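# Move blue carton from wall shelf to desk

## Task

Remove the blue carton from the line of cartons on the wall-mounted shelf and set it down on the desk. Every brown carton has to stay exactly where it was, neither slid nor rotated. The robot must not tip over or be left leaning, or the attempt fails. The carton has to rest on the desk by itself, not be held there by the robot. When finished, open the gripper and move the robot away from the carton.

## Robot and tools

ROBOT. A Hello Robot Stretch 3 with a single arm: a two-wheeled base (0.33 m long, 0.34 m wide), a lift that slides up and down a mast, and a telescoping arm that sticks out to the robot's right side. The arm cannot move the gripper forward or back; drive the base for that. The base spins about the point midway between its wheels, 0.05 m behind its front edge, and cannot move sideways. Folded and retracted, the wrist pokes 0.06 m beyond the right side and sweeps a 0.28 m radius when turning; an unfolded level gripper reaches past that circle.

FRAMES. Base frame: origin on the floor between the drive wheels, x ahead, y to the left, z up. hand_pose is in this frame, at the spot where closed fingertips meet; with all wrist joints at zero its x axis is up, y points back along the arm toward the mast, z toward the rear. Odometry frame = base frame at the start of the scene; base_odometry counts wheel rotation only, so wheel slip looks like motion. Heading is positive leftward, -3.142 to 3.142.

execute_actions. Argument "actions": a list holding one action, or empty (an empty list only reports state and images). One action may contain "base", "joints", or both, plus optional "contact_limits"; all its motions start at once. "base" holds exactly one command, an offset from where the base last reported itself: {"translate_m": d}, metres, -1 to 1, forward positive; or {"rotate_rad": d}, radians, -3.2 to 3.2, counter-clockwise (left) positive. "joints" is a map of joint name to absolute target: lift_m 0 to 1.1 (arm height); arm_m 0 to 0.52 (extension); wrist_yaw_rad -1.345 to 4.42 (0 along the arm, positive toward the front, 3.0 folded over the base); wrist_pitch_rad -1.57 to 0.451 (0 level, negative tips fingers down); wrist_roll_rad -2.911 to 2.911 (0 fingers side by side); gripper_m -0.089 to 0.179 (larger is wider; real fingertip gap is about 0.007 m less when nearly shut, 0.025 m less when fully open, zero below 0.007); head_pan_rad -3.953 to 1.73 (0 ahead, positive left, -1.57 along the arm); head_tilt_rad -1.53 to 0.419 (negative down). "contact_limits" accepts only arm_m: a motor_effort percent, 1 to 100, at which the arm motion halts with contact_stop (negative effort when retracting); it also caps holding effort until the next action. Too small halts immediately; values above the reported maximum are clipped. Any action runs at most 15 s. Optional "cameras": list of head_camera, nav_camera, wrist_camera or all; omitted/null/["all"] gives all, [] none. Unknown keys, names or out-of-range numbers reject the call with no motion. Joints or base left out of an action may still be driving toward an earlier target without the status showing it.

wait: {"seconds": 0 to 10}; commands nothing and returns the same report as an empty action. zoom_image: {"camera", "region": [x0, y0, x1, y1]} in pixels of that camera's latest full image, origin top-left, at most 504x504. finished_scene: {"scene": current scene number}; irreversible, reports success. Answering without a tool call ends everything.

RESULTS. base_status and joint_status tell how each motion ended: done (for the base, wheels turned the commanded amount even if slipping), off_target (stopped short and may keep pushing), contact_stop, time_out, torque_fault. After the last three the old target is dropped. Arm or lift hitting something firmly gives contact_stop and goes slack until commanded again; a slack lift may sag under load or be pushed up by closing fingers on a surface. Base, wrist and head never contact-stop and keep shoving. A wrist servo overloaded for several seconds turns off for 10 s (torque_fault). on_its_own lists uncommanded behaviour; "held at" is a target, not the position; a rest effort out of range hints at pushing or a load. motor_effort is percent of maximum, positive toward larger joint values, bracket = peak of last action; readings have fixed bias and noise. Positive wheel effort drives forward. base_tilt in degrees (forward/right positive), turned_by_wheels and turned_by_imu since the last report, each with a few degrees of fixed bias. lidar_m: 12 distances in metres from the base origin, sectors of 30 degrees starting dead ahead and going counter-clockwise (4th left, 7th behind, 10th right), "-" for nothing seen; plane 0.17 m high, range 0.15 to 12 m, blind to transparent things and often partly hidden by the robot. wrist_depth_mm (45 to 1000) and head_depth_mm (280 to 4000, image sideways): 7x7 grids of median depths, row by row from top left. Camera calibration (K, distortion, T_world_to_cam from base frame) is given per camera and is only approximately right, worse for the wrist camera.

GRIPPER. Grip by commanding a gripper_m smaller than the object's width; each pad pushes only about 25 N here, and over-squeezing triggers a stall guard that weakens the grip, so a carton may slide. Re-squeeze with a different value. Release by opening at least 0.02 past the touching value. Neither the reading nor "done" confirms a hold; check images.

SPEED AND SAFETY. The base is fast (0.30 m/s, 1.9 rad/s) only when stowed: lift_m under 0.30, arm_m under 0.03, wrist_yaw_rad over 2.54; otherwise 0.10 m/s and 0.63 rad/s. Fold or unfold the wrist only with lift_m 0.32 to 0.95, wrist_pitch_rad -0.4 and roll near 0; once folded, the lift may go to 0.25. With wrist_yaw_rad below -0.4 keep pitch at -0.5 or lower. Pushing the arm into something rigid with the gripper above about 0.45 m can tip the robot, as can a second push after a contact_stop, driving while holding or pushing a fixed object, or catching furniture (especially reversing). If tipping, reverse the last move in small steps, free the gripper, and lower lift_m to about 0.2. Avoid drops, slams and hard shoves, and avoid bumping the brown cartons. The robot keeps its last command while you think, and occasional pushes may disturb loose objects.

Each tool is called after "Call:" by a JSON object that holds its "name" and its "arguments".

## Session

Call:
{"name": "execute_actions", "arguments": {"actions": []}}

Scene clock: 0.00 s.
base_odometry: x=+0.000 y=+0.000 heading=+0.000 (m, m, rad; odometry frame)
turned_by_wheels: +0.000 (rad since the last result)
turned_by_imu: +0.000 (rad since the last result)
base_tilt: forward=-0.5 right=-1.3 (deg)
lidar_m: 1.53 1.52 1.73 2.02 2.30 2.62 1.84 1.86 2.55 2.26 2.26 1.79
head_depth_mm: 1630 1633 1638 1635 1639 1664 1653 / 1583 1587 1589 1579 1596 1578 1597 / 1535 1536 1532 1538 1531 1545 1555 / 1505 1497 1493 1510 1504 1513 1516 / 1469 1461 1474 1467 1478 1463 1471 / 1424 1426 1435 1432 1441 1433 1444 / 1381 1389 1402 1395 1398 1394 1398
base_status: not commanded
joint_positions: lift_m=+0.528 arm_m=-0.003 wrist_yaw_rad=+2.942 wrist_pitch_rad=-0.489 wrist_roll_rad=+0.006 gripper_m=+0.037 head_pan_rad=+0.005 head_tilt_rad=-0.003
joint_status: not commanded
motor_effort: left_wheel=+0 right_wheel=+1 lift_m=+40 arm_m=+0 wrist_yaw_rad=+0 wrist_pitch_rad=+8 wrist_roll_rad=+0 gripper_m=-1 head_pan_rad=+1 head_tilt_rad=+2 (%)
hand_pose: x=+0.0214 y=+0.0682 z=+0.5255 quat_wxyz=(+0.239, +0.701, +0.101, +0.664) (m; base frame)
wrist_depth_mm: - - - - - - - / - - - - - - - / - - - - - - - / - - - - - - - / 822 834 - 867 907 911 934 / 700 717 709 734 766 775 777 / 623 633 658 663 654 673 679
pictures: head_camera (sideways: a quarter turn clockwise sets it upright), nav_camera (sideways: a quarter turn counterclockwise sets it upright), wrist_camera
Images, in order (width x height): head_camera 896x504, nav_camera 672x504, wrist_camera 644x364.

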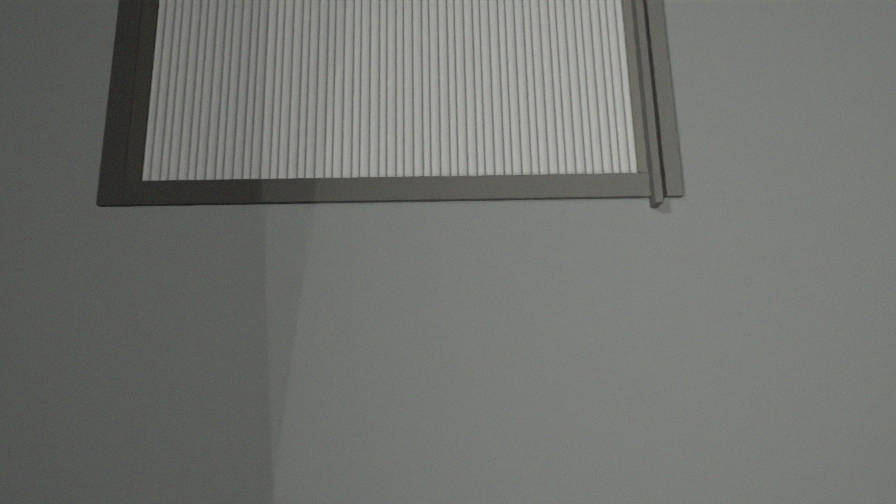

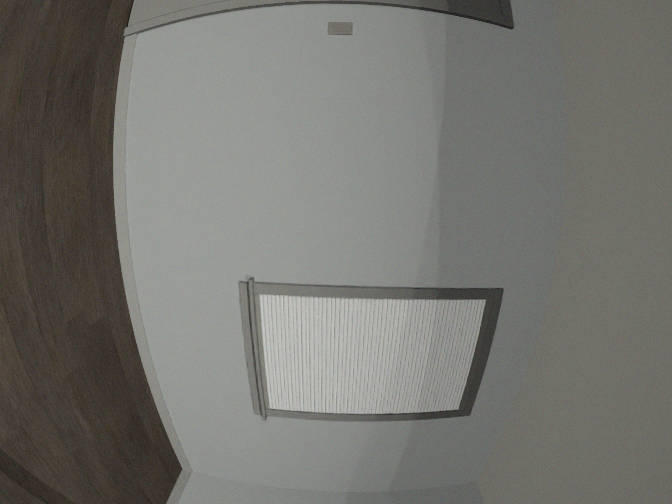

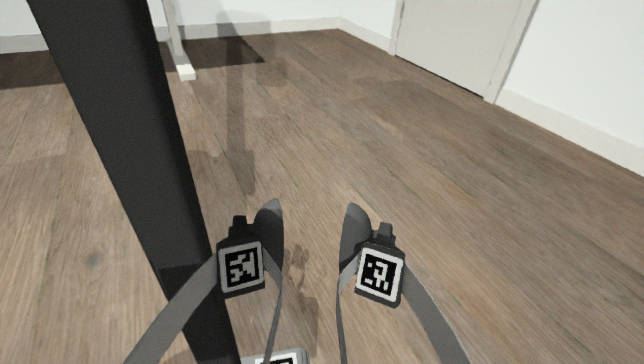

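Call:
{"name": "execute_actions", "arguments": {"actions": [{"joints":{"head_pan_rad":-1.9,"head_tilt_rad":-0.4}}], "cameras": ["nav_camera"]}}

Call:
{"name": "execute_actions", "arguments": {"actions": [{"joints":{"head_pan_rad":-3.8}}], "cameras": ["nav_camera"]}}

Call:
{"name": "execute_actions", "arguments": {"actions": [{"joints":{"head_pan_rad":1.6}}], "cameras": ["nav_camera"]}}

Scene clock: 6.50 s.
base_odometry: x=+0.000 y=+0.000 heading=+0.000 (m, m, rad; odometry frame)
turned_by_wheels: +0.000 (rad since the last result)
turned_by_imu: +0.001 (rad since the last result)
base_tilt: forward=-0.6 right=-1.2 (deg)
lidar_m: 1.53 1.52 1.73 2.01 2.30 2.61 1.85 1.86 2.55 2.27 2.26 1.79
head_depth_mm: 2390 2517 2665 2780 2224 1706 1381 / 2572 2735 2919 2963 2234 1713 1393 / 2411 2612 2793 2929 2216 1726 1399 / 2312 2427 2638 2795 2247 1708 1403 / 2147 2271 2415 2583 2256 1717 1411 / 2034 2160 2250 2409 2261 1741 1407 / 1931 2047 2148 2298 2273 1737 1415
base_status: not commanded
joint_positions: lift_m=+0.528 arm_m=-0.003 wrist_yaw_rad=+2.942 wrist_pitch_rad=-0.489 wrist_roll_rad=+0.006 gripper_m=+0.037 head_pan_rad=-1.893 head_tilt_rad=-0.395
joint_status: all done
motor_effort: left_wheel=+1(0) right_wheel=+1(1) lift_m=+40(40) arm_m=+0(0) wrist_yaw_rad=+0(0) wrist_pitch_rad=+8(8) wrist_roll_rad=+0(1) gripper_m=+0(0) head_pan_rad=-4(35) head_tilt_rad=-4(40) (%)
hand_pose: x=+0.0214 y=+0.0682 z=+0.5255 quat_wxyz=(+0.239, +0.701, +0.101, +0.664) (m; base frame)
wrist_depth_mm: - - - - - - - / - - - - - - - / - - - - - - - / 990 - - - - - - / 831 850 - 875 920 918 939 / 714 718 718 749 770 767 785 / 624 635 658 652 669 667 685
pictures: nav_camera (sideways: a quarter turn counterclockwise sets it upright)
camera_calibration (this result's frames):
nav_camera: T_world_to_cam=[[-0.100641, -0.378161, 0.920253, -1.16037], [-0.955284, 0.295209, 0.0168382, 0.0378562], [-0.278034, -0.877409, -0.390962, 0.464544], [0, 0, 0, 1]] pos_world=[0.0485417, -0.0423864, 1.24881]
Images, in order (width x height): nav_camera 672x504.

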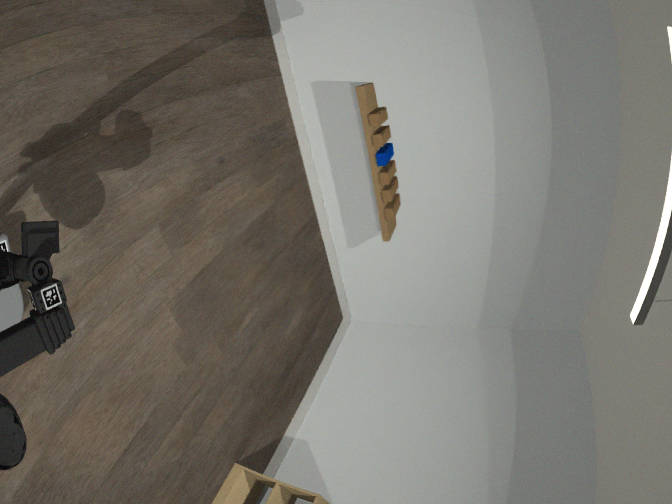

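Scene clock: 8.03 s.
base_odometry: x=+0.000 y=+0.000 heading=+0.000 (m, m, rad; odometry frame)
turned_by_wheels: +0.000 (rad since the last result)
turned_by_imu: +0.000 (rad since the last result)
base_tilt: forward=-0.6 right=-1.3 (deg)
lidar_m: 1.53 1.52 1.73 2.01 2.31 2.62 1.85 1.86 2.55 2.26 2.26 1.79
head_depth_mm: 2161 2280 2344 2619 2238 1744 1435 / 2288 2449 2511 2693 2223 1719 1389 / 2457 2627 2743 2943 2227 1706 1392 / 2671 2823 3057 3150 2240 1736 1404 / 2730 2900 3132 3099 2281 1743 1400 / 2514 2613 2769 2843 2257 1751 1416 / 2298 2362 2468 2595 2306 1761 1419
base_status: not commanded
joint_positions: lift_m=+0.528 arm_m=-0.003 wrist_yaw_rad=+2.942 wrist_pitch_rad=-0.489 wrist_roll_rad=+0.006 gripper_m=+0.037 head_pan_rad=-3.793 head_tilt_rad=-0.395
joint_status: all done
motor_effort: left_wheel=+0(0) right_wheel=+1(1) lift_m=+40(40) arm_m=+0(0) wrist_yaw_rad=+0(0) wrist_pitch_rad=+8(8) wrist_roll_rad=+0(0) gripper_m=-1(0) head_pan_rad=-5(36) head_tilt_rad=-3(4) (%)
hand_pose: x=+0.0214 y=+0.0682 z=+0.5255 quat_wxyz=(+0.239, +0.701, +0.101, +0.664) (m; base frame)
wrist_depth_mm: - - - - - - - / - - - - - - - / - - - - - - - / - - - - - - - / 827 840 - 873 910 907 936 / 712 714 712 742 767 772 792 / 624 630 659 648 660 673 685
pictures: nav_camera (sideways: a quarter turn counterclockwise sets it upright)
camera_calibration (this result's frames):
nav_camera: T_world_to_cam=[[-0.325395, 0.217548, 0.920212, -1.15894], [0.588183, 0.808553, 0.0168359, 0.028444], [-0.740378, 0.546731, -0.391057, 0.467489], [0, 0, 0, 1]] pos_world=[-0.0477267, -0.0264631, 1.24881]
Images, in order (width x height): nav_camera 672x504.

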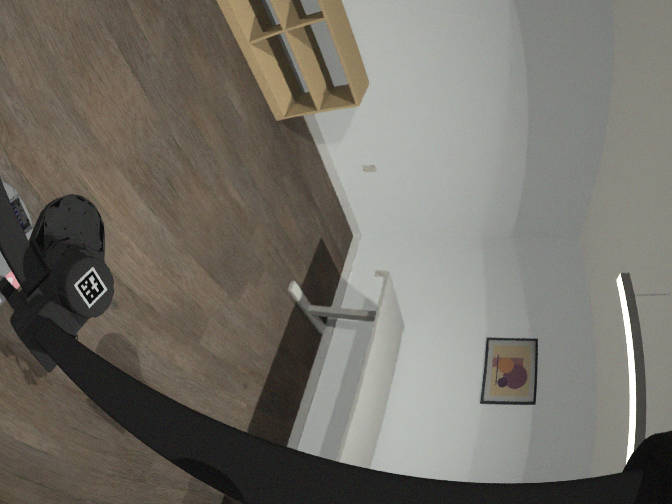

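Scene clock: 11.20 s.
base_odometry: x=+0.000 y=+0.000 heading=+0.000 (m, m, rad; odometry frame)
turned_by_wheels: +0.000 (rad since the last result)
turned_by_imu: +0.001 (rad since the last result)
base_tilt: forward=-0.6 right=-1.2 (deg)
lidar_m: 1.52 1.53 1.73 2.01 2.30 2.61 1.85 1.86 2.55 2.27 2.26 1.79
head_depth_mm: 2337 2477 2628 2761 2210 1707 1387 / 2321 2411 2626 2784 2205 1710 1395 / 2234 2402 2545 2699 2231 1706 1381 / 2163 2319 2486 2687 2224 1718 1393 / 2132 2231 2389 2624 2221 1724 1403 / 2073 2209 2326 2508 2261 1749 1413 / 2046 2177 2264 2449 2291 1753 1450
base_status: not commanded
joint_positions: lift_m=+0.528 arm_m=-0.003 wrist_yaw_rad=+2.942 wrist_pitch_rad=-0.489 wrist_roll_rad=+0.006 gripper_m=+0.037 head_pan_rad=+1.593 head_tilt_rad=-0.395
joint_status: all done
motor_effort: left_wheel=+0(1) right_wheel=+1(1) lift_m=+40(40) arm_m=+0(0) wrist_yaw_rad=+0(0) wrist_pitch_rad=+8(8) wrist_roll_rad=+0(0) gripper_m=-1(1) head_pan_rad=+1(35) head_tilt_rad=-4(4) (%)
hand_pose: x=+0.0214 y=+0.0682 z=+0.5255 quat_wxyz=(+0.239, +0.701, +0.101, +0.664) (m; base frame)
wrist_depth_mm: - - - - - - - / - - - - - - - / - - - - - - - / 990 - - - - - - / 831 841 - 884 906 922 939 / 713 709 714 749 757 776 792 / 623 631 663 647 655 673 687
pictures: nav_camera (sideways: a quarter turn counterclockwise sets it upright)
camera_calibration (this result's frames):
nav_camera: T_world_to_cam=[[-0.0327718, 0.390045, 0.920212, -1.16073], [0.998881, 0.0442066, 0.0168359, 0.0259388], [-0.0341127, 0.919734, -0.391057, 0.463181], [0, 0, 0, 1]] pos_world=[-0.0481486, 0.0255871, 1.24881]
Images, in order (width x height): nav_camera 672x504.

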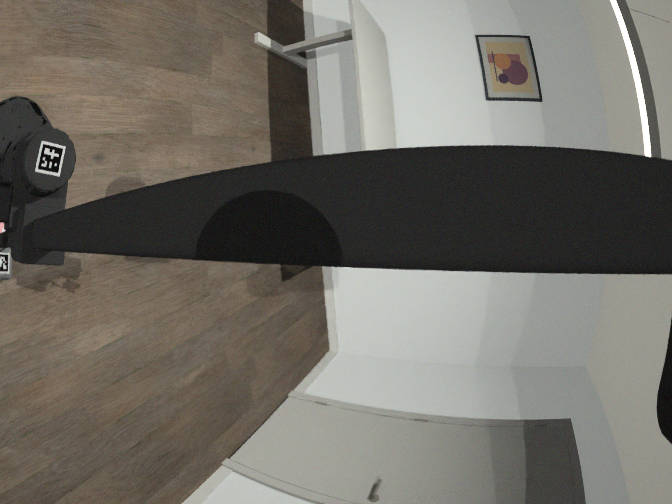

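Call:
{"name": "execute_actions", "arguments": {"actions": [{"base":{"rotate_rad":-1.5},"joints":{"head_pan_rad":0,"head_tilt_rad":-0.25,"lift_m":0.28,"wrist_yaw_rad":3.0}}]}}

Scene clock: 22.30 s.
base_odometry: x=+0.000 y=+0.000 heading=-1.500 (m, m, rad; odometry frame)
turned_by_wheels: -1.500 (rad since the last result)
turned_by_imu: -1.474 (rad since the last result)
base_tilt: forward=-0.5 right=-1.2 (deg)
lidar_m: 2.26 2.26 1.72 1.53 1.53 1.80 2.01 2.30 2.51 1.84 1.85 2.53
head_depth_mm: 2074 2192 2281 2379 2539 1993 1566 / 2055 2145 2212 2309 2494 2025 1567 / 1992 2102 2210 2287 2433 2027 1590 / 1991 2083 2178 2212 2424 2031 1575 / 1942 2043 2124 2199 2361 2044 1587 / 1902 1992 2074 2188 2305 2052 1591 / 1887 1954 2037 2174 2256 2057 1607
base_status: done
joint_positions: lift_m=+0.281 arm_m=-0.003 wrist_yaw_rad=+2.998 wrist_pitch_rad=-0.490 wrist_roll_rad=+0.006 gripper_m=+0.037 head_pan_rad=+0.007 head_tilt_rad=-0.260
joint_status: all done
motor_effort: left_wheel=+2(11) right_wheel=-1(7) lift_m=+22(36) arm_m=+0(0) wrist_yaw_rad=+2(3) wrist_pitch_rad=+8(8) wrist_roll_rad=+1(0) gripper_m=+0(0) head_pan_rad=-5(36) head_tilt_rad=+7(28) (%)
hand_pose: x=+0.0094 y=+0.0702 z=+0.2775 quat_wxyz=(+0.221, +0.698, +0.122, +0.670) (m; base frame)
wrist_depth_mm: - - - - - - - / - - - - - - - / 767 758 797 821 853 893 916 / 606 618 638 657 668 688 696 / 507 516 - 560 554 560 574 / 451 - - - 469 482 490 / - - - - 407 417 420
pictures: head_camera (sideways: a quarter turn clockwise sets it upright), nav_camera (sideways: a quarter turn counterclockwise sets it upright), wrist_camera
camera_calibration (this result's frames):
head_camera: T_world_to_cam=[[-0.252022, 0.00818858, -0.967687, 1.28405], [-0.0342936, 0.999261, 0.0173871, -0.0184127], [0.967114, 0.0375674, -0.251554, 0.275897], [0, 0, 0, 1]] pos_world=[0.0561538, -0.00248017, 1.31228]
nav_camera: T_world_to_cam=[[0.263347, 0.0260307, 0.96435, -1.22016], [0.0267524, -0.999449, 0.0196725, 0.0281726], [0.96433, 0.0206179, -0.263898, 0.291601], [0, 0, 0, 1]] pos_world=[0.0393733, 0.0539065, 1.25306]
wrist_camera: T_world_to_cam=[[0.986762, -0.151164, 0.0587373, -0.0228117], [-0.0483691, -0.620024, -0.78309, 0.28645], [0.154794, 0.769883, -0.619128, 0.280252], [0, 0, 0, 1]] pos_world=[-0.00701625, -0.0416038, 0.399168]
Images, in order (width x height): head_camera 896x504, nav_camera 672x504, wrist_camera 644x364.

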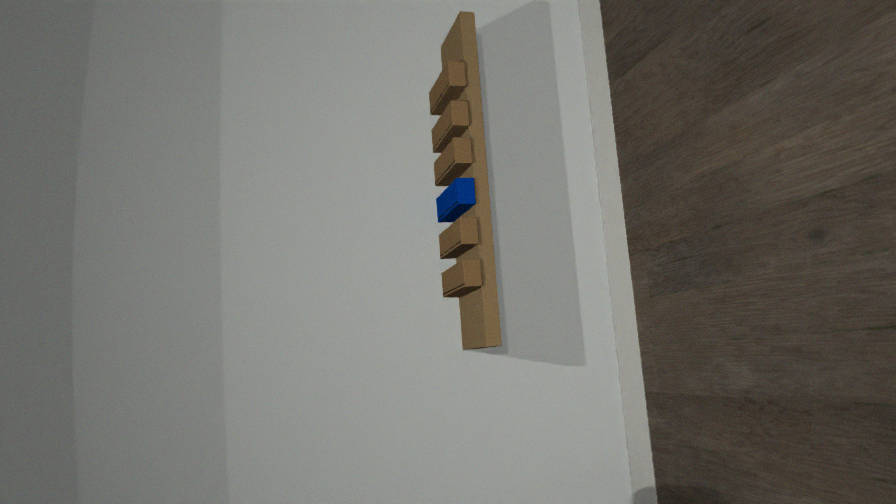

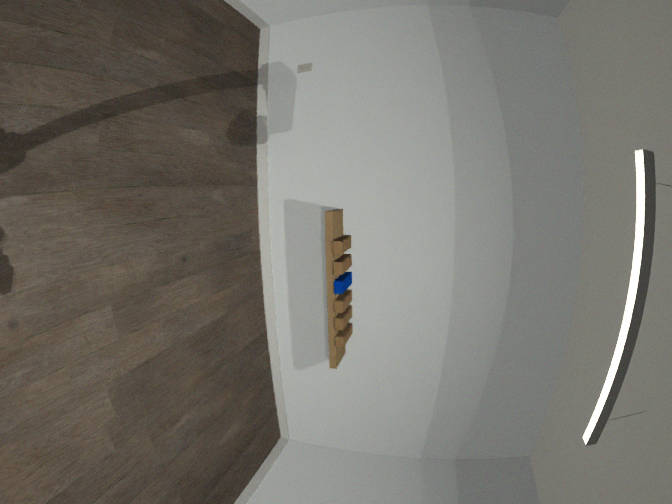

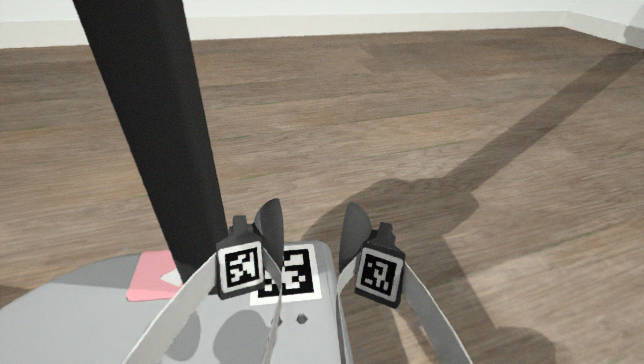

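Call:
{"name": "execute_actions", "arguments": {"actions": [{"base":{"rotate_rad":-0.157}}], "cameras": []}}

Call:
{"name": "execute_actions", "arguments": {"actions": [{"base":{"translate_m":1.0}}], "cameras": []}}

Call:
{"name": "execute_actions", "arguments": {"actions": [{"base":{"translate_m":0.42}}], "cameras": []}}

Call:
{"name": "execute_actions", "arguments": {"actions": [{"base":{"rotate_rad":1.92},"joints":{"head_pan_rad":-1.57,"head_tilt_rad":-0.6}}]}}

Scene clock: 31.90 s.
base_odometry: x=+0.000 y=+0.000 heading=-1.657 (m, m, rad; odometry frame)
turned_by_wheels: -0.157 (rad since the last result)
turned_by_imu: -0.153 (rad since the last result)
base_tilt: forward=-0.5 right=-1.3 (deg)
lidar_m: 2.27 2.25 1.89 1.54 1.53 1.68 2.51 2.01 2.31 1.84 1.86 2.45
head_depth_mm: 2276 2404 2530 2656 2712 2005 1571 / 2183 2309 2446 2557 2648 2014 1573 / 2136 2224 2356 2383 2573 2015 1574 / 2075 2153 2256 2312 2475 2009 1601 / 2003 2082 2171 2228 2388 2033 1583 / 1931 2033 2116 2190 2330 2060 1593 / 1870 1964 2035 2117 2230 2054 1596
base_status: done
joint_positions: lift_m=+0.281 arm_m=-0.003 wrist_yaw_rad=+2.998 wrist_pitch_rad=-0.490 wrist_roll_rad=+0.006 gripper_m=+0.037 head_pan_rad=+0.007 head_tilt_rad=-0.260
joint_status: not commanded
motor_effort: left_wheel=+3(13) right_wheel=-1(7) lift_m=+22(22) arm_m=+0(0) wrist_yaw_rad=+1(0) wrist_pitch_rad=+8(9) wrist_roll_rad=+0(0) gripper_m=+0(0) head_pan_rad=-3(4) head_tilt_rad=+7(7) (%)
hand_pose: x=+0.0094 y=+0.0702 z=+0.2775 quat_wxyz=(+0.221, +0.698, +0.122, +0.670) (m; base frame)
wrist_depth_mm: - - - - - - - / 999 - - - - - - / 752 754 807 830 858 885 913 / 603 615 644 648 664 680 706 / 505 514 - 556 560 565 575 / 449 - - - 471 476 487 / - - - - 405 415 423
pictures: none
No camera images: the call's "cameras" was empty. Leave "cameras" out to get every camera's image.

Scene clock: 36.93 s.
base_odometry: x=-0.086 y=-0.996 heading=-1.657 (m, m, rad; odometry frame)
turned_by_wheels: +0.000 (rad since the last result)
turned_by_imu: +0.000 (rad since the last result)
base_tilt: forward=-0.6 right=-1.2 (deg)
lidar_m: 1.34 1.33 1.46 1.89 1.88 2.06 2.98 3.06 1.87 1.56 1.88 1.65
head_depth_mm: 1335 1402 1477 1561 1635 1763 1579 / 1294 1347 1422 1499 1489 1681 1571 / 1235 1293 1368 1438 1294 1610 1568 / 1205 1257 1330 1382 1298 1539 1572 / 1166 1221 1267 1325 1318 1473 1523 / 1127 1183 1233 1286 1313 1421 1495 / 1093 1134 1192 1249 1281 1171 1429
base_status: done
joint_positions: lift_m=+0.281 arm_m=-0.003 wrist_yaw_rad=+2.999 wrist_pitch_rad=-0.490 wrist_roll_rad=+0.006 gripper_m=+0.037 head_pan_rad=+0.007 head_tilt_rad=-0.260
joint_status: not commanded
motor_effort: left_wheel=+2(13) right_wheel=-1(7) lift_m=+22(22) arm_m=+0(0) wrist_yaw_rad=+2(2) wrist_pitch_rad=+9(8) wrist_roll_rad=+0(0) gripper_m=+0(0) head_pan_rad=-3(4) head_tilt_rad=+6(7) (%)
hand_pose: x=+0.0093 y=+0.0702 z=+0.2775 quat_wxyz=(+0.221, +0.698, +0.122, +0.670) (m; base frame)
wrist_depth_mm: - - - - - - - / 994 - - - - - - / 751 752 797 822 857 882 912 / 611 617 638 655 676 690 697 / 508 519 - 562 557 565 575 / 447 - - - 471 477 486 / - - - - 405 412 422
pictures: none
No camera images: the call's "cameras" was empty. Leave "cameras" out to get every camera's image.

Scene clock: 40.00 s.
base_odometry: x=-0.122 y=-1.415 heading=-1.657 (m, m, rad; odometry frame)
turned_by_wheels: +0.000 (rad since the last result)
turned_by_imu: +0.000 (rad since the last result)
base_tilt: forward=-0.6 right=-1.2 (deg)
lidar_m: 0.94 0.94 1.03 1.61 2.03 2.23 3.37 3.39 2.03 1.62 1.73 1.16
head_depth_mm: 933 979 1035 1084 1149 1002 1312 / 901 939 995 1048 1107 952 1249 / 870 908 951 1008 1064 952 1173 / 838 878 919 971 1021 936 815 / 811 849 886 935 978 927 784 / 785 819 859 897 942 962 759 / 765 796 827 868 906 929 746
base_status: done
joint_positions: lift_m=+0.281 arm_m=-0.003 wrist_yaw_rad=+2.999 wrist_pitch_rad=-0.490 wrist_roll_rad=+0.006 gripper_m=+0.037 head_pan_rad=+0.007 head_tilt_rad=-0.259
joint_status: not commanded
motor_effort: left_wheel=+2(13) right_wheel=-1(5) lift_m=+22(22) arm_m=+0(0) wrist_yaw_rad=+1(1) wrist_pitch_rad=+9(8) wrist_roll_rad=+0(0) gripper_m=+0(0) head_pan_rad=-4(3) head_tilt_rad=+6(6) (%)
hand_pose: x=+0.0093 y=+0.0702 z=+0.2775 quat_wxyz=(+0.221, +0.698, +0.122, +0.670) (m; base frame)
wrist_depth_mm: - - - - - 930 737 / 1000 - - - - 943 757 / 753 765 800 826 847 888 786 / 604 618 640 655 667 696 703 / 506 519 - 559 557 560 576 / 453 - - - 474 479 484 / - - - - 410 414 420
pictures: none
No camera images: the call's "cameras" was empty. Leave "cameras" out to get every camera's image.

Scene clock: 42.37 s.
base_odometry: x=-0.122 y=-1.415 heading=+0.263 (m, m, rad; odometry frame)
turned_by_wheels: +1.920 (rad since the last result)
turned_by_imu: +1.878 (rad since the last result)
base_tilt: forward=-0.7 right=-1.1 (deg)
lidar_m: 2.03 2.09 2.79 3.40 2.03 1.62 1.73 1.38 0.98 0.94 0.97 1.29
head_depth_mm: 772 855 949 985 881 1391 1219 / 775 853 945 994 878 1377 1214 / 770 851 946 1017 899 1376 1233 / 772 850 948 1009 897 1381 1235 / 770 848 947 1015 895 1389 1241 / 771 852 946 1015 894 1381 1238 / 770 850 943 1042 932 1409 1248
base_status: done
joint_positions: lift_m=+0.281 arm_m=-0.003 wrist_yaw_rad=+2.999 wrist_pitch_rad=-0.490 wrist_roll_rad=+0.006 gripper_m=+0.037 head_pan_rad=-1.563 head_tilt_rad=-0.593
joint_status: all done
motor_effort: left_wheel=-1(10) right_wheel=+3(14) lift_m=+22(22) arm_m=+0(0) wrist_yaw_rad=+1(1) wrist_pitch_rad=+8(8) wrist_roll_rad=+0(0) gripper_m=-1(0) head_pan_rad=-4(37) head_tilt_rad=-5(37) (%)
hand_pose: x=+0.0093 y=+0.0702 z=+0.2775 quat_wxyz=(+0.221, +0.698, +0.122, +0.670) (m; base frame)
wrist_depth_mm: - - - - - - - / - - - - - - - / 752 756 797 819 861 889 919 / 605 617 639 658 671 676 721 / 509 520 - 557 556 560 573 / 451 - - - 471 478 487 / - - - - 405 412 418
pictures: head_camera (sideways: a quarter turn clockwise sets it upright), nav_camera (sideways: a quarter turn counterclockwise sets it upright), wrist_camera
camera_calibration (this result's frames):
head_camera: T_world_to_cam=[[0.0055994, 0.554116, -0.83242, 1.10599], [0.999286, 0.0279949, 0.0253572, -0.0350845], [0.0373544, -0.831968, -0.553564, 0.674576], [0, 0, 0, 1]] pos_world=[0.00366821, -0.0506368, 1.29496]
nav_camera: T_world_to_cam=[[0.0286162, -0.563689, 0.825491, -1.03756], [-0.999383, -0.0329648, 0.0121342, 0.044253], [0.0203722, -0.825329, -0.564285, 0.688248], [0, 0, 0, 1]] pos_world=[0.0598957, -0.0153726, 1.24433]
wrist_camera: T_world_to_cam=[[0.986833, -0.150702, 0.058737, -0.0227466], [-0.0480786, -0.620046, -0.783091, 0.286427], [0.154433, 0.769956, -0.619128, 0.280262], [0, 0, 0, 1]] pos_world=[-0.00706349, -0.0416195, 0.399152]
Images, in order (width x height): head_camera 896x504, nav_camera 672x504, wrist_camera 644x364.

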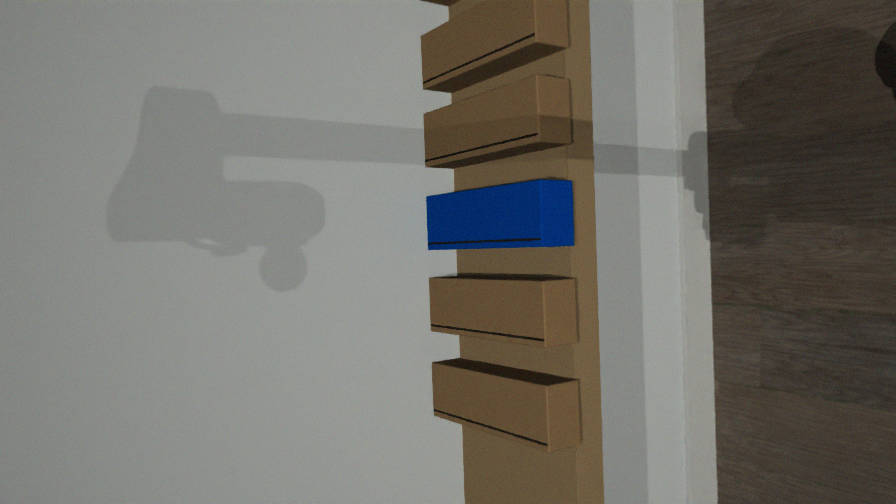

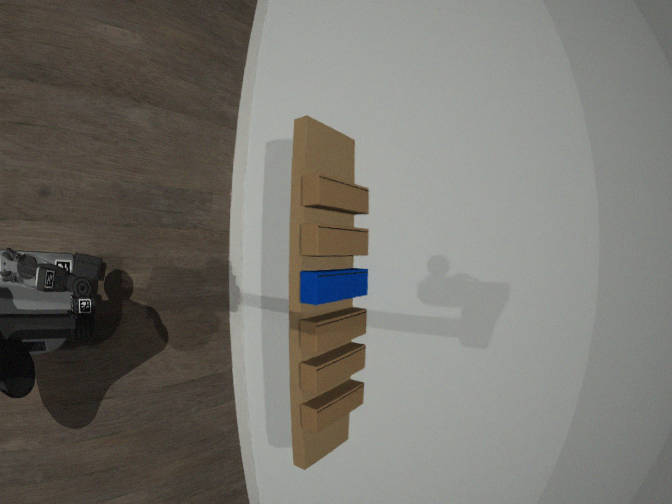

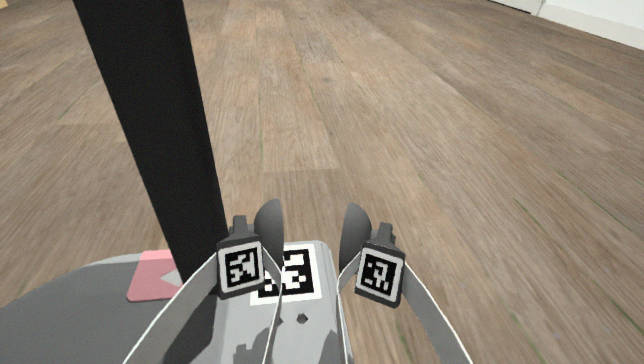

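Call:
{"name": "execute_actions", "arguments": {"actions": [{"joints":{"lift_m":0.6,"wrist_pitch_rad":-0.4}}], "cameras": []}}

Call:
{"name": "execute_actions", "arguments": {"actions": [{"joints":{"wrist_yaw_rad":0,"gripper_m":0.115}}], "cameras": []}}

Call:
{"name": "execute_actions", "arguments": {"actions": [{"joints":{"wrist_pitch_rad":0,"lift_m":0.68}}]}}

Scene clock: 56.77 s.
base_odometry: x=-0.122 y=-1.415 heading=+0.263 (m, m, rad; odometry frame)
turned_by_wheels: +0.000 (rad since the last result)
turned_by_imu: +0.001 (rad since the last result)
base_tilt: forward=-0.6 right=-1.2 (deg)
lidar_m: 2.03 2.08 2.79 3.40 2.03 1.62 1.73 1.38 0.98 0.94 0.97 1.29
head_depth_mm: 772 856 947 985 879 1387 1214 / 773 853 951 996 881 1377 1223 / 777 851 947 1014 895 1377 1225 / 771 850 950 1011 893 1377 1228 / 769 850 947 1013 891 1383 1238 / 771 851 949 1012 888 1394 1241 / 772 849 950 1035 939 1393 1248
base_status: not commanded
joint_positions: lift_m=+0.599 arm_m=-0.003 wrist_yaw_rad=+2.999 wrist_pitch_rad=-0.420 wrist_roll_rad=+0.006 gripper_m=+0.037 head_pan_rad=-1.563 head_tilt_rad=-0.593
joint_status: all done
motor_effort: left_wheel=-1(1) right_wheel=+3(3) lift_m=+56(59) arm_m=+0(0) wrist_yaw_rad=+0(2) wrist_pitch_rad=+10(11) wrist_roll_rad=+1(0) gripper_m=+0(0) head_pan_rad=-3(3) head_tilt_rad=-5(5) (%)
hand_pose: x=+0.0106 y=+0.0794 z=+0.6117 quat_wxyz=(+0.197, +0.702, +0.097, +0.678) (m; base frame)
wrist_depth_mm: - - - - - - - / - - - - - - - / - - - - - - - / - - - - - - - / 982 983 - - - - - / 835 855 - 873 893 923 919 / 720 737 746 756 776 783 788
pictures: none
No camera images: the call's "cameras" was empty. Leave "cameras" out to get every camera's image.

Scene clock: 59.27 s.
base_odometry: x=-0.122 y=-1.415 heading=+0.263 (m, m, rad; odometry frame)
turned_by_wheels: +0.000 (rad since the last result)
turned_by_imu: +0.000 (rad since the last result)
base_tilt: forward=-0.5 right=-1.2 (deg)
lidar_m: 2.03 2.09 2.79 3.40 2.03 1.62 1.73 1.38 0.98 0.94 0.97 1.29
head_depth_mm: 773 852 953 986 881 1378 1219 / 773 853 952 996 882 1383 1249 / 773 853 947 1016 894 1386 1227 / 767 852 946 1013 897 1377 1262 / 772 850 942 1019 897 1387 1237 / 771 848 947 1014 893 1389 1250 / 769 848 942 1038 929 1397 1253
base_status: not commanded
joint_positions: lift_m=+0.599 arm_m=-0.003 wrist_yaw_rad=+0.002 wrist_pitch_rad=-0.420 wrist_roll_rad=+0.006 gripper_m=+0.115 head_pan_rad=-1.563 head_tilt_rad=-0.593
joint_status: all done
motor_effort: left_wheel=-1(1) right_wheel=+3(3) lift_m=+56(56) arm_m=+0(0) wrist_yaw_rad=-2(2) wrist_pitch_rad=+10(10) wrist_roll_rad=+0(0) gripper_m=+1(100) head_pan_rad=-4(4) head_tilt_rad=-5(5) (%)
hand_pose: x=-0.0211 y=-0.3666 z=+0.6117 quat_wxyz=(+0.690, +0.148, -0.693, -0.147) (m; base frame)
wrist_depth_mm: 391 396 397 403 406 398 405 / 678 673 694 695 702 712 445 / 740 750 756 767 784 787 791 / 839 840 850 852 865 879 902 / 921 919 962 961 961 976 - / 832 804 851 884 894 924 940 / 733 733 740 761 770 777 783
pictures: none
No camera images: the call's "cameras" was empty. Leave "cameras" out to get every camera's image.

Scene clock: 60.83 s.
base_odometry: x=-0.122 y=-1.415 heading=+0.263 (m, m, rad; odometry frame)
turned_by_wheels: +0.000 (rad since the last result)
turned_by_imu: +0.000 (rad since the last result)
base_tilt: forward=-0.5 right=-1.2 (deg)
lidar_m: 2.03 2.09 2.78 3.37 2.03 1.62 1.73 1.38 0.98 0.94 0.97 1.29
head_depth_mm: 772 855 950 988 877 1384 1218 / 773 851 949 998 883 1385 1230 / 774 851 948 1015 895 1378 1272 / 773 850 951 1016 898 1383 1231 / 772 851 945 1016 896 1382 1237 / 771 849 947 1015 893 1387 1241 / 769 848 940 1035 937 1393 1245
base_status: not commanded
joint_positions: lift_m=+0.679 arm_m=-0.003 wrist_yaw_rad=+0.002 wrist_pitch_rad=-0.023 wrist_roll_rad=+0.006 gripper_m=+0.115 head_pan_rad=-1.563 head_tilt_rad=-0.593
joint_status: all done
motor_effort: left_wheel=-2(2) right_wheel=+3(3) lift_m=+56(57) arm_m=+0(0) wrist_yaw_rad=-2(2) wrist_pitch_rad=+12(12) wrist_roll_rad=+0(0) gripper_m=+1(0) head_pan_rad=-4(3) head_tilt_rad=-5(5) (%)
hand_pose: x=-0.0210 y=-0.3981 z=+0.7882 quat_wxyz=(+0.705, +0.009, -0.709, -0.008) (m; base frame)
wrist_depth_mm: 622 636 638 662 664 677 685 / 644 659 666 684 688 694 713 / 676 684 693 695 715 731 737 / 689 559 660 653 693 742 754 / 453 443 470 475 467 482 538 / 736 769 765 775 803 663 822 / 765 797 802 807 831 838 856
pictures: head_camera (sideways: a quarter turn clockwise sets it upright), nav_camera (sideways: a quarter turn counterclockwise sets it upright), wrist_camera
camera_calibration (this result's frames):
head_camera: T_world_to_cam=[[0.0055994, 0.554116, -0.83242, 1.10599], [0.999286, 0.0279949, 0.0253572, -0.0350845], [0.0373544, -0.831968, -0.553564, 0.674576], [0, 0, 0, 1]] pos_world=[0.00366821, -0.0506368, 1.29496]
nav_camera: T_world_to_cam=[[0.0286162, -0.563689, 0.825491, -1.03756], [-0.999383, -0.0329648, 0.0121342, 0.044253], [0.0203722, -0.825329, -0.564285, 0.688248], [0, 0, 0, 1]] pos_world=[0.0598957, -0.0153726, 1.24433]
wrist_camera: T_world_to_cam=[[-0.998304, 0.0321326, 0.0485447, -0.0542492], [-0.0410938, 0.201696, -0.978586, 0.875906], [-0.0412358, -0.978921, -0.200033, -0.068931], [0, 0, 0, 1]] pos_world=[-0.0210053, -0.242401, 0.845994]
Images, in order (width x height): head_camera 896x504, nav_camera 672x504, wrist_camera 644x364.

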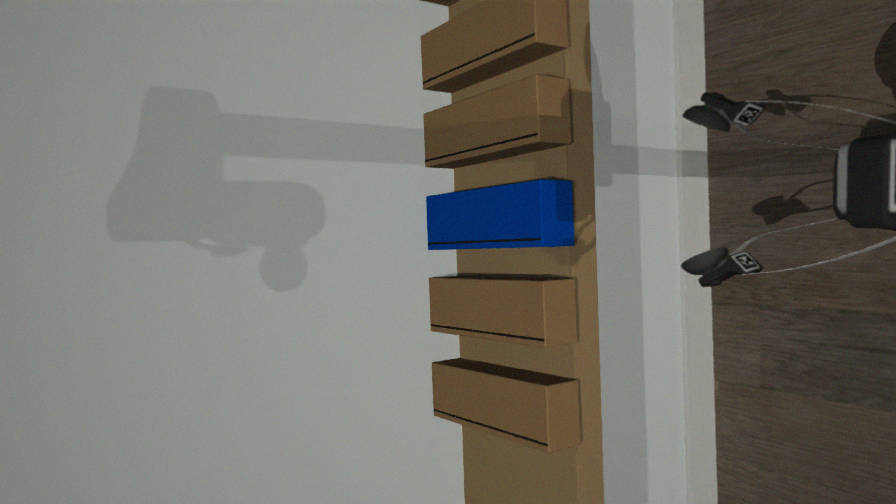

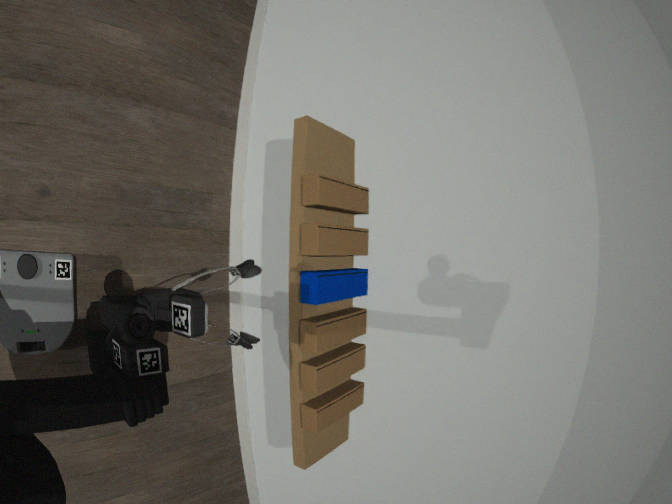

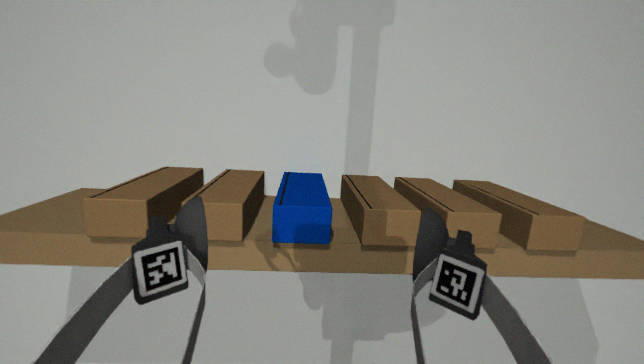

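Call:
{"name": "execute_actions", "arguments": {"actions": [{"joints":{"lift_m":0.585,"arm_m":0.2,"gripper_m":0.105,"head_tilt_rad":-0.75}}], "cameras": ["head_camera","wrist_camera"]}}

Scene clock: 70.33 s.
base_odometry: x=-0.122 y=-1.415 heading=+0.263 (m, m, rad; odometry frame)
turned_by_wheels: +0.000 (rad since the last result)
turned_by_imu: +0.001 (rad since the last result)
base_tilt: forward=-0.6 right=-1.2 (deg)
lidar_m: 2.03 2.09 2.79 3.40 2.03 1.61 1.73 1.38 0.98 0.94 0.97 1.29
head_depth_mm: 797 897 992 889 1421 1324 1164 / 792 897 986 891 1432 - 1136 / 793 894 991 898 1391 - 1155 / 791 893 996 903 1439 1322 1163 / 790 891 985 901 1463 1337 1158 / 791 890 982 901 1445 1337 1163 / 789 891 1016 947 1448 1337 1179
base_status: not commanded
joint_positions: lift_m=+0.586 arm_m=+0.200 wrist_yaw_rad=+0.001 wrist_pitch_rad=-0.023 wrist_roll_rad=+0.006 gripper_m=+0.105 head_pan_rad=-1.563 head_tilt_rad=-0.741
joint_status: all done
motor_effort: left_wheel=-2(1) right_wheel=+3(3) lift_m=+22(52) arm_m=+4(4) wrist_yaw_rad=-1(2) wrist_pitch_rad=+12(12) wrist_roll_rad=+0(0) gripper_m=-1(100) head_pan_rad=-3(4) head_tilt_rad=-6(28) (%)
hand_pose: x=-0.0212 y=-0.6001 z=+0.6944 quat_wxyz=(+0.705, +0.009, -0.709, -0.008) (m; base frame)
wrist_depth_mm: 446 451 458 466 471 478 487 / 460 467 473 482 483 493 500 / 386 435 483 487 499 503 522 / 258 228 251 236 270 247 254 / 242 244 252 251 259 265 258 / 533 537 543 263 268 274 278 / 545 553 565 572 591 605 614
pictures: head_camera (sideways: a quarter turn clockwise sets it upright), wrist_camera
camera_calibration (this result's frames):
head_camera: T_world_to_cam=[[0.0047489, 0.670621, -0.741785, 0.987842], [0.99932, 0.0239485, 0.0280486, -0.0385835], [0.0365747, -0.741414, -0.670051, 0.826116], [0, 0, 0, 1]] pos_world=[0.00365117, -0.0490502, 1.28739]
wrist_camera: T_world_to_cam=[[-0.99827, 0.0331844, 0.0485296, -0.0428259], [-0.0408855, 0.201299, -0.978676, 0.824748], [-0.0422458, -0.978968, -0.199594, -0.285872], [0, 0, 0, 1]] pos_world=[-0.0211085, -0.444459, 0.752181]
Images, in order (width x height): head_camera 896x504, wrist_camera 644x364.

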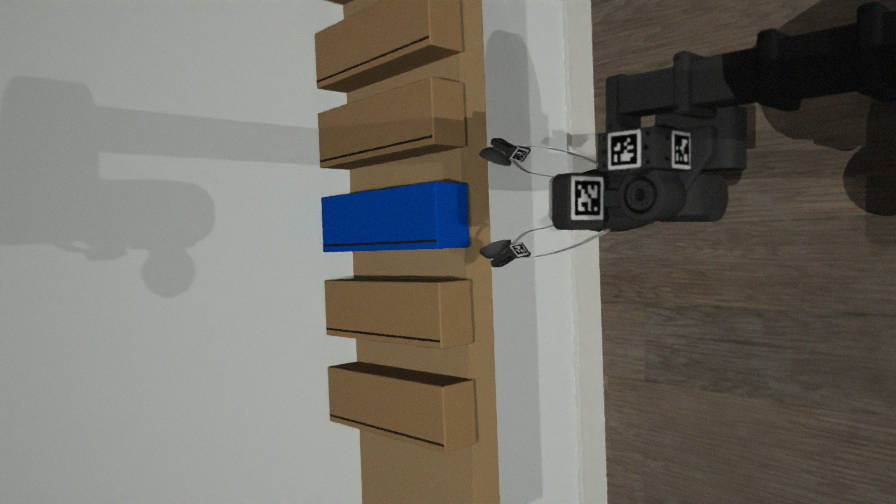

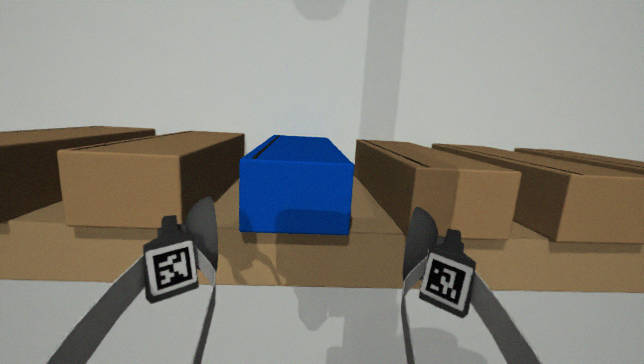

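Call:
{"name": "execute_actions", "arguments": {"actions": [{"base":{"translate_m":0.012},"joints":{"lift_m":0.592,"arm_m":0.26,"gripper_m":0.10}}], "cameras": ["head_camera","wrist_camera"]}}

Scene clock: 85.20 s.
base_odometry: x=-0.110 y=-1.412 heading=+0.263 (m, m, rad; odometry frame)
turned_by_wheels: +0.000 (rad since the last result)
turned_by_imu: +0.001 (rad since the last result)
base_tilt: forward=-0.6 right=-1.2 (deg)
lidar_m: 2.01 2.08 2.78 3.37 2.04 1.63 1.74 1.38 0.98 0.94 0.96 1.29
head_depth_mm: 793 898 976 889 1432 1329 1158 / 792 894 987 887 1388 1284 1148 / 792 892 989 897 - 1297 1153 / 792 893 1002 900 1436 1320 1155 / 790 890 1000 899 1445 1325 1167 / 788 890 983 900 1450 1335 1167 / 788 892 1018 945 1448 1335 1173
base_status: done
joint_positions: lift_m=+0.591 arm_m=+0.260 wrist_yaw_rad=+0.001 wrist_pitch_rad=-0.023 wrist_roll_rad=+0.006 gripper_m=+0.100 head_pan_rad=-1.563 head_tilt_rad=-0.741
joint_status: all done
motor_effort: left_wheel=-2(5) right_wheel=+3(9) lift_m=+57(58) arm_m=+4(3) wrist_yaw_rad=-1(1) wrist_pitch_rad=+12(12) wrist_roll_rad=+0(0) gripper_m=-1(98) head_pan_rad=-4(3) head_tilt_rad=-7(6) (%)
hand_pose: x=-0.0212 y=-0.6601 z=+0.7003 quat_wxyz=(+0.705, +0.009, -0.709, -0.008) (m; base frame)
wrist_depth_mm: 387 395 398 408 412 419 425 / 403 406 411 419 429 437 442 / 411 418 424 431 442 453 457 / 168 181 253 192 266 226 254 / 171 174 179 179 215 186 202 / 187 189 194 197 200 205 209 / 193 199 201 204 209 213 216
pictures: head_camera (sideways: a quarter turn clockwise sets it upright), wrist_camera
camera_calibration (this result's frames):
head_camera: T_world_to_cam=[[0.00474953, 0.670621, -0.741785, 0.987842], [0.99932, 0.0239476, 0.0280486, -0.0385835], [0.036574, -0.741413, -0.670051, 0.826116], [0, 0, 0, 1]] pos_world=[0.00365112, -0.0490502, 1.28739]
wrist_camera: T_world_to_cam=[[-0.99827, 0.0331851, 0.0485292, -0.0411187], [-0.0408855, 0.201286, -0.978679, 0.842557], [-0.0422458, -0.97897, -0.199581, -0.34345], [0, 0, 0, 1]] pos_world=[-0.0211085, -0.504457, 0.758042]
Images, in order (width x height): head_camera 896x504, wrist_camera 644x364.

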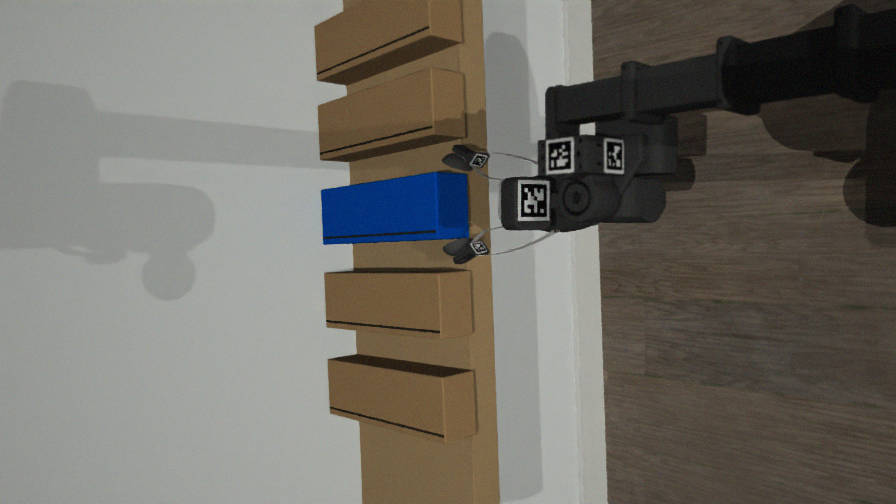

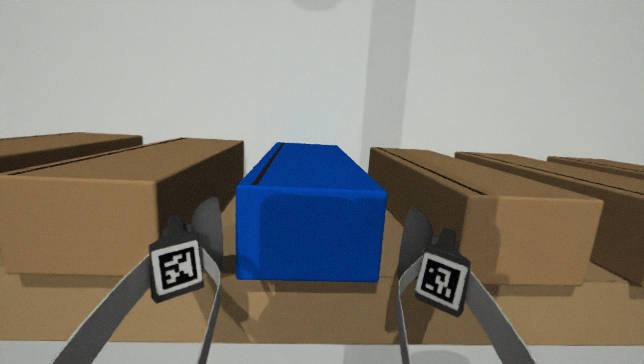

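Call:
{"name": "execute_actions", "arguments": {"actions": [{"joints":{"arm_m":0.34},"contact_limits":{"arm_m":15}}], "cameras": ["head_camera","wrist_camera"]}}

Scene clock: 108.13 s.
base_odometry: x=-0.110 y=-1.412 heading=+0.263 (m, m, rad; odometry frame)
turned_by_wheels: +0.000 (rad since the last result)
turned_by_imu: +0.001 (rad since the last result)
base_tilt: forward=-0.6 right=-1.2 (deg)
lidar_m: 2.01 2.07 2.77 3.39 2.04 1.62 1.74 1.38 0.98 0.94 0.96 1.29
head_depth_mm: 795 900 971 891 1439 1312 1173 / 794 898 981 887 1430 1303 1151 / 793 896 990 885 1447 1317 1153 / 794 893 995 898 1446 1331 1162 / 789 895 1002 904 1445 1329 1156 / 789 891 980 901 1456 1345 1166 / 788 888 1027 948 1460 1339 1171
base_status: not commanded
joint_positions: lift_m=+0.592 arm_m=+0.336 wrist_yaw_rad=+0.003 wrist_pitch_rad=-0.037 wrist_roll_rad=+0.006 gripper_m=+0.101 head_pan_rad=-1.563 head_tilt_rad=-0.742
joint_status: arm_m contact_stop (moved +0.076 of +0.080)
on_its_own: arm_m is slack since a contact_stop, until your next command for it (your +0.340 is given up)
motor_effort: left_wheel=+0(3) right_wheel=-1(2) lift_m=+54(56) arm_m=+0(21) wrist_yaw_rad=-3(8) wrist_pitch_rad=+19(23) wrist_roll_rad=+0(0) gripper_m=-44(43) head_pan_rad=-4(4) head_tilt_rad=-5(6) (%)
contact_limits: arm_m 15 (drawing in: default 16, maximum 26; extending or still: default 22, maximum 35)
hand_pose: x=-0.0206 y=-0.7359 z=+0.6967 quat_wxyz=(+0.705, +0.014, -0.709, -0.012) (m; base frame)
wrist_depth_mm: 320 325 328 334 337 344 349 / 331 336 342 345 351 356 359 / 338 342 350 356 363 369 374 / 144 179 227 172 243 201 230 / 121 146 102 103 105 142 117 / 122 148 104 106 108 132 109 / - 128 109 111 114 135 114
pictures: head_camera (sideways: a quarter turn clockwise sets it upright), wrist_camera
camera_calibration (this result's frames):
head_camera: T_world_to_cam=[[0.00476234, 0.671666, -0.740839, 0.986609], [0.999321, 0.0238769, 0.0280714, -0.0386131], [0.0365436, -0.74047, -0.671096, 0.827475], [0, 0, 0, 1]] pos_world=[0.00364944, -0.0490296, 1.28732]
wrist_camera: T_world_to_cam=[[-0.998351, 0.0298923, 0.0490125, -0.0405311], [-0.0414575, 0.215175, -0.975695, 0.862473], [-0.039712, -0.976118, -0.21358, -0.406403], [0, 0, 0, 1]] pos_world=[-0.0208473, -0.581068, 0.756698]
Images, in order (width x height): head_camera 896x504, wrist_camera 644x364.

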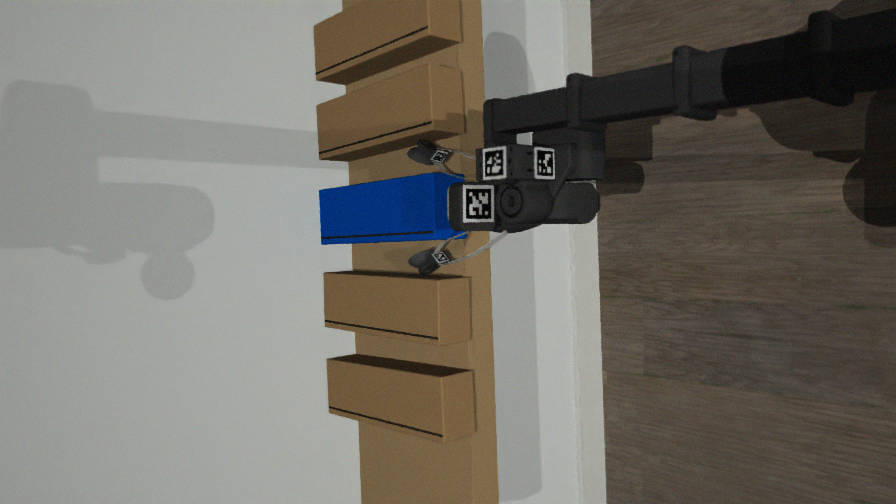

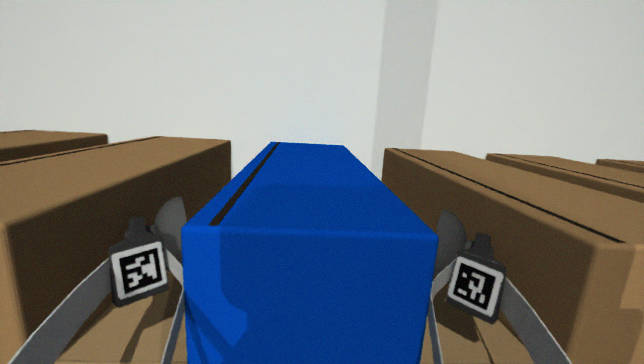

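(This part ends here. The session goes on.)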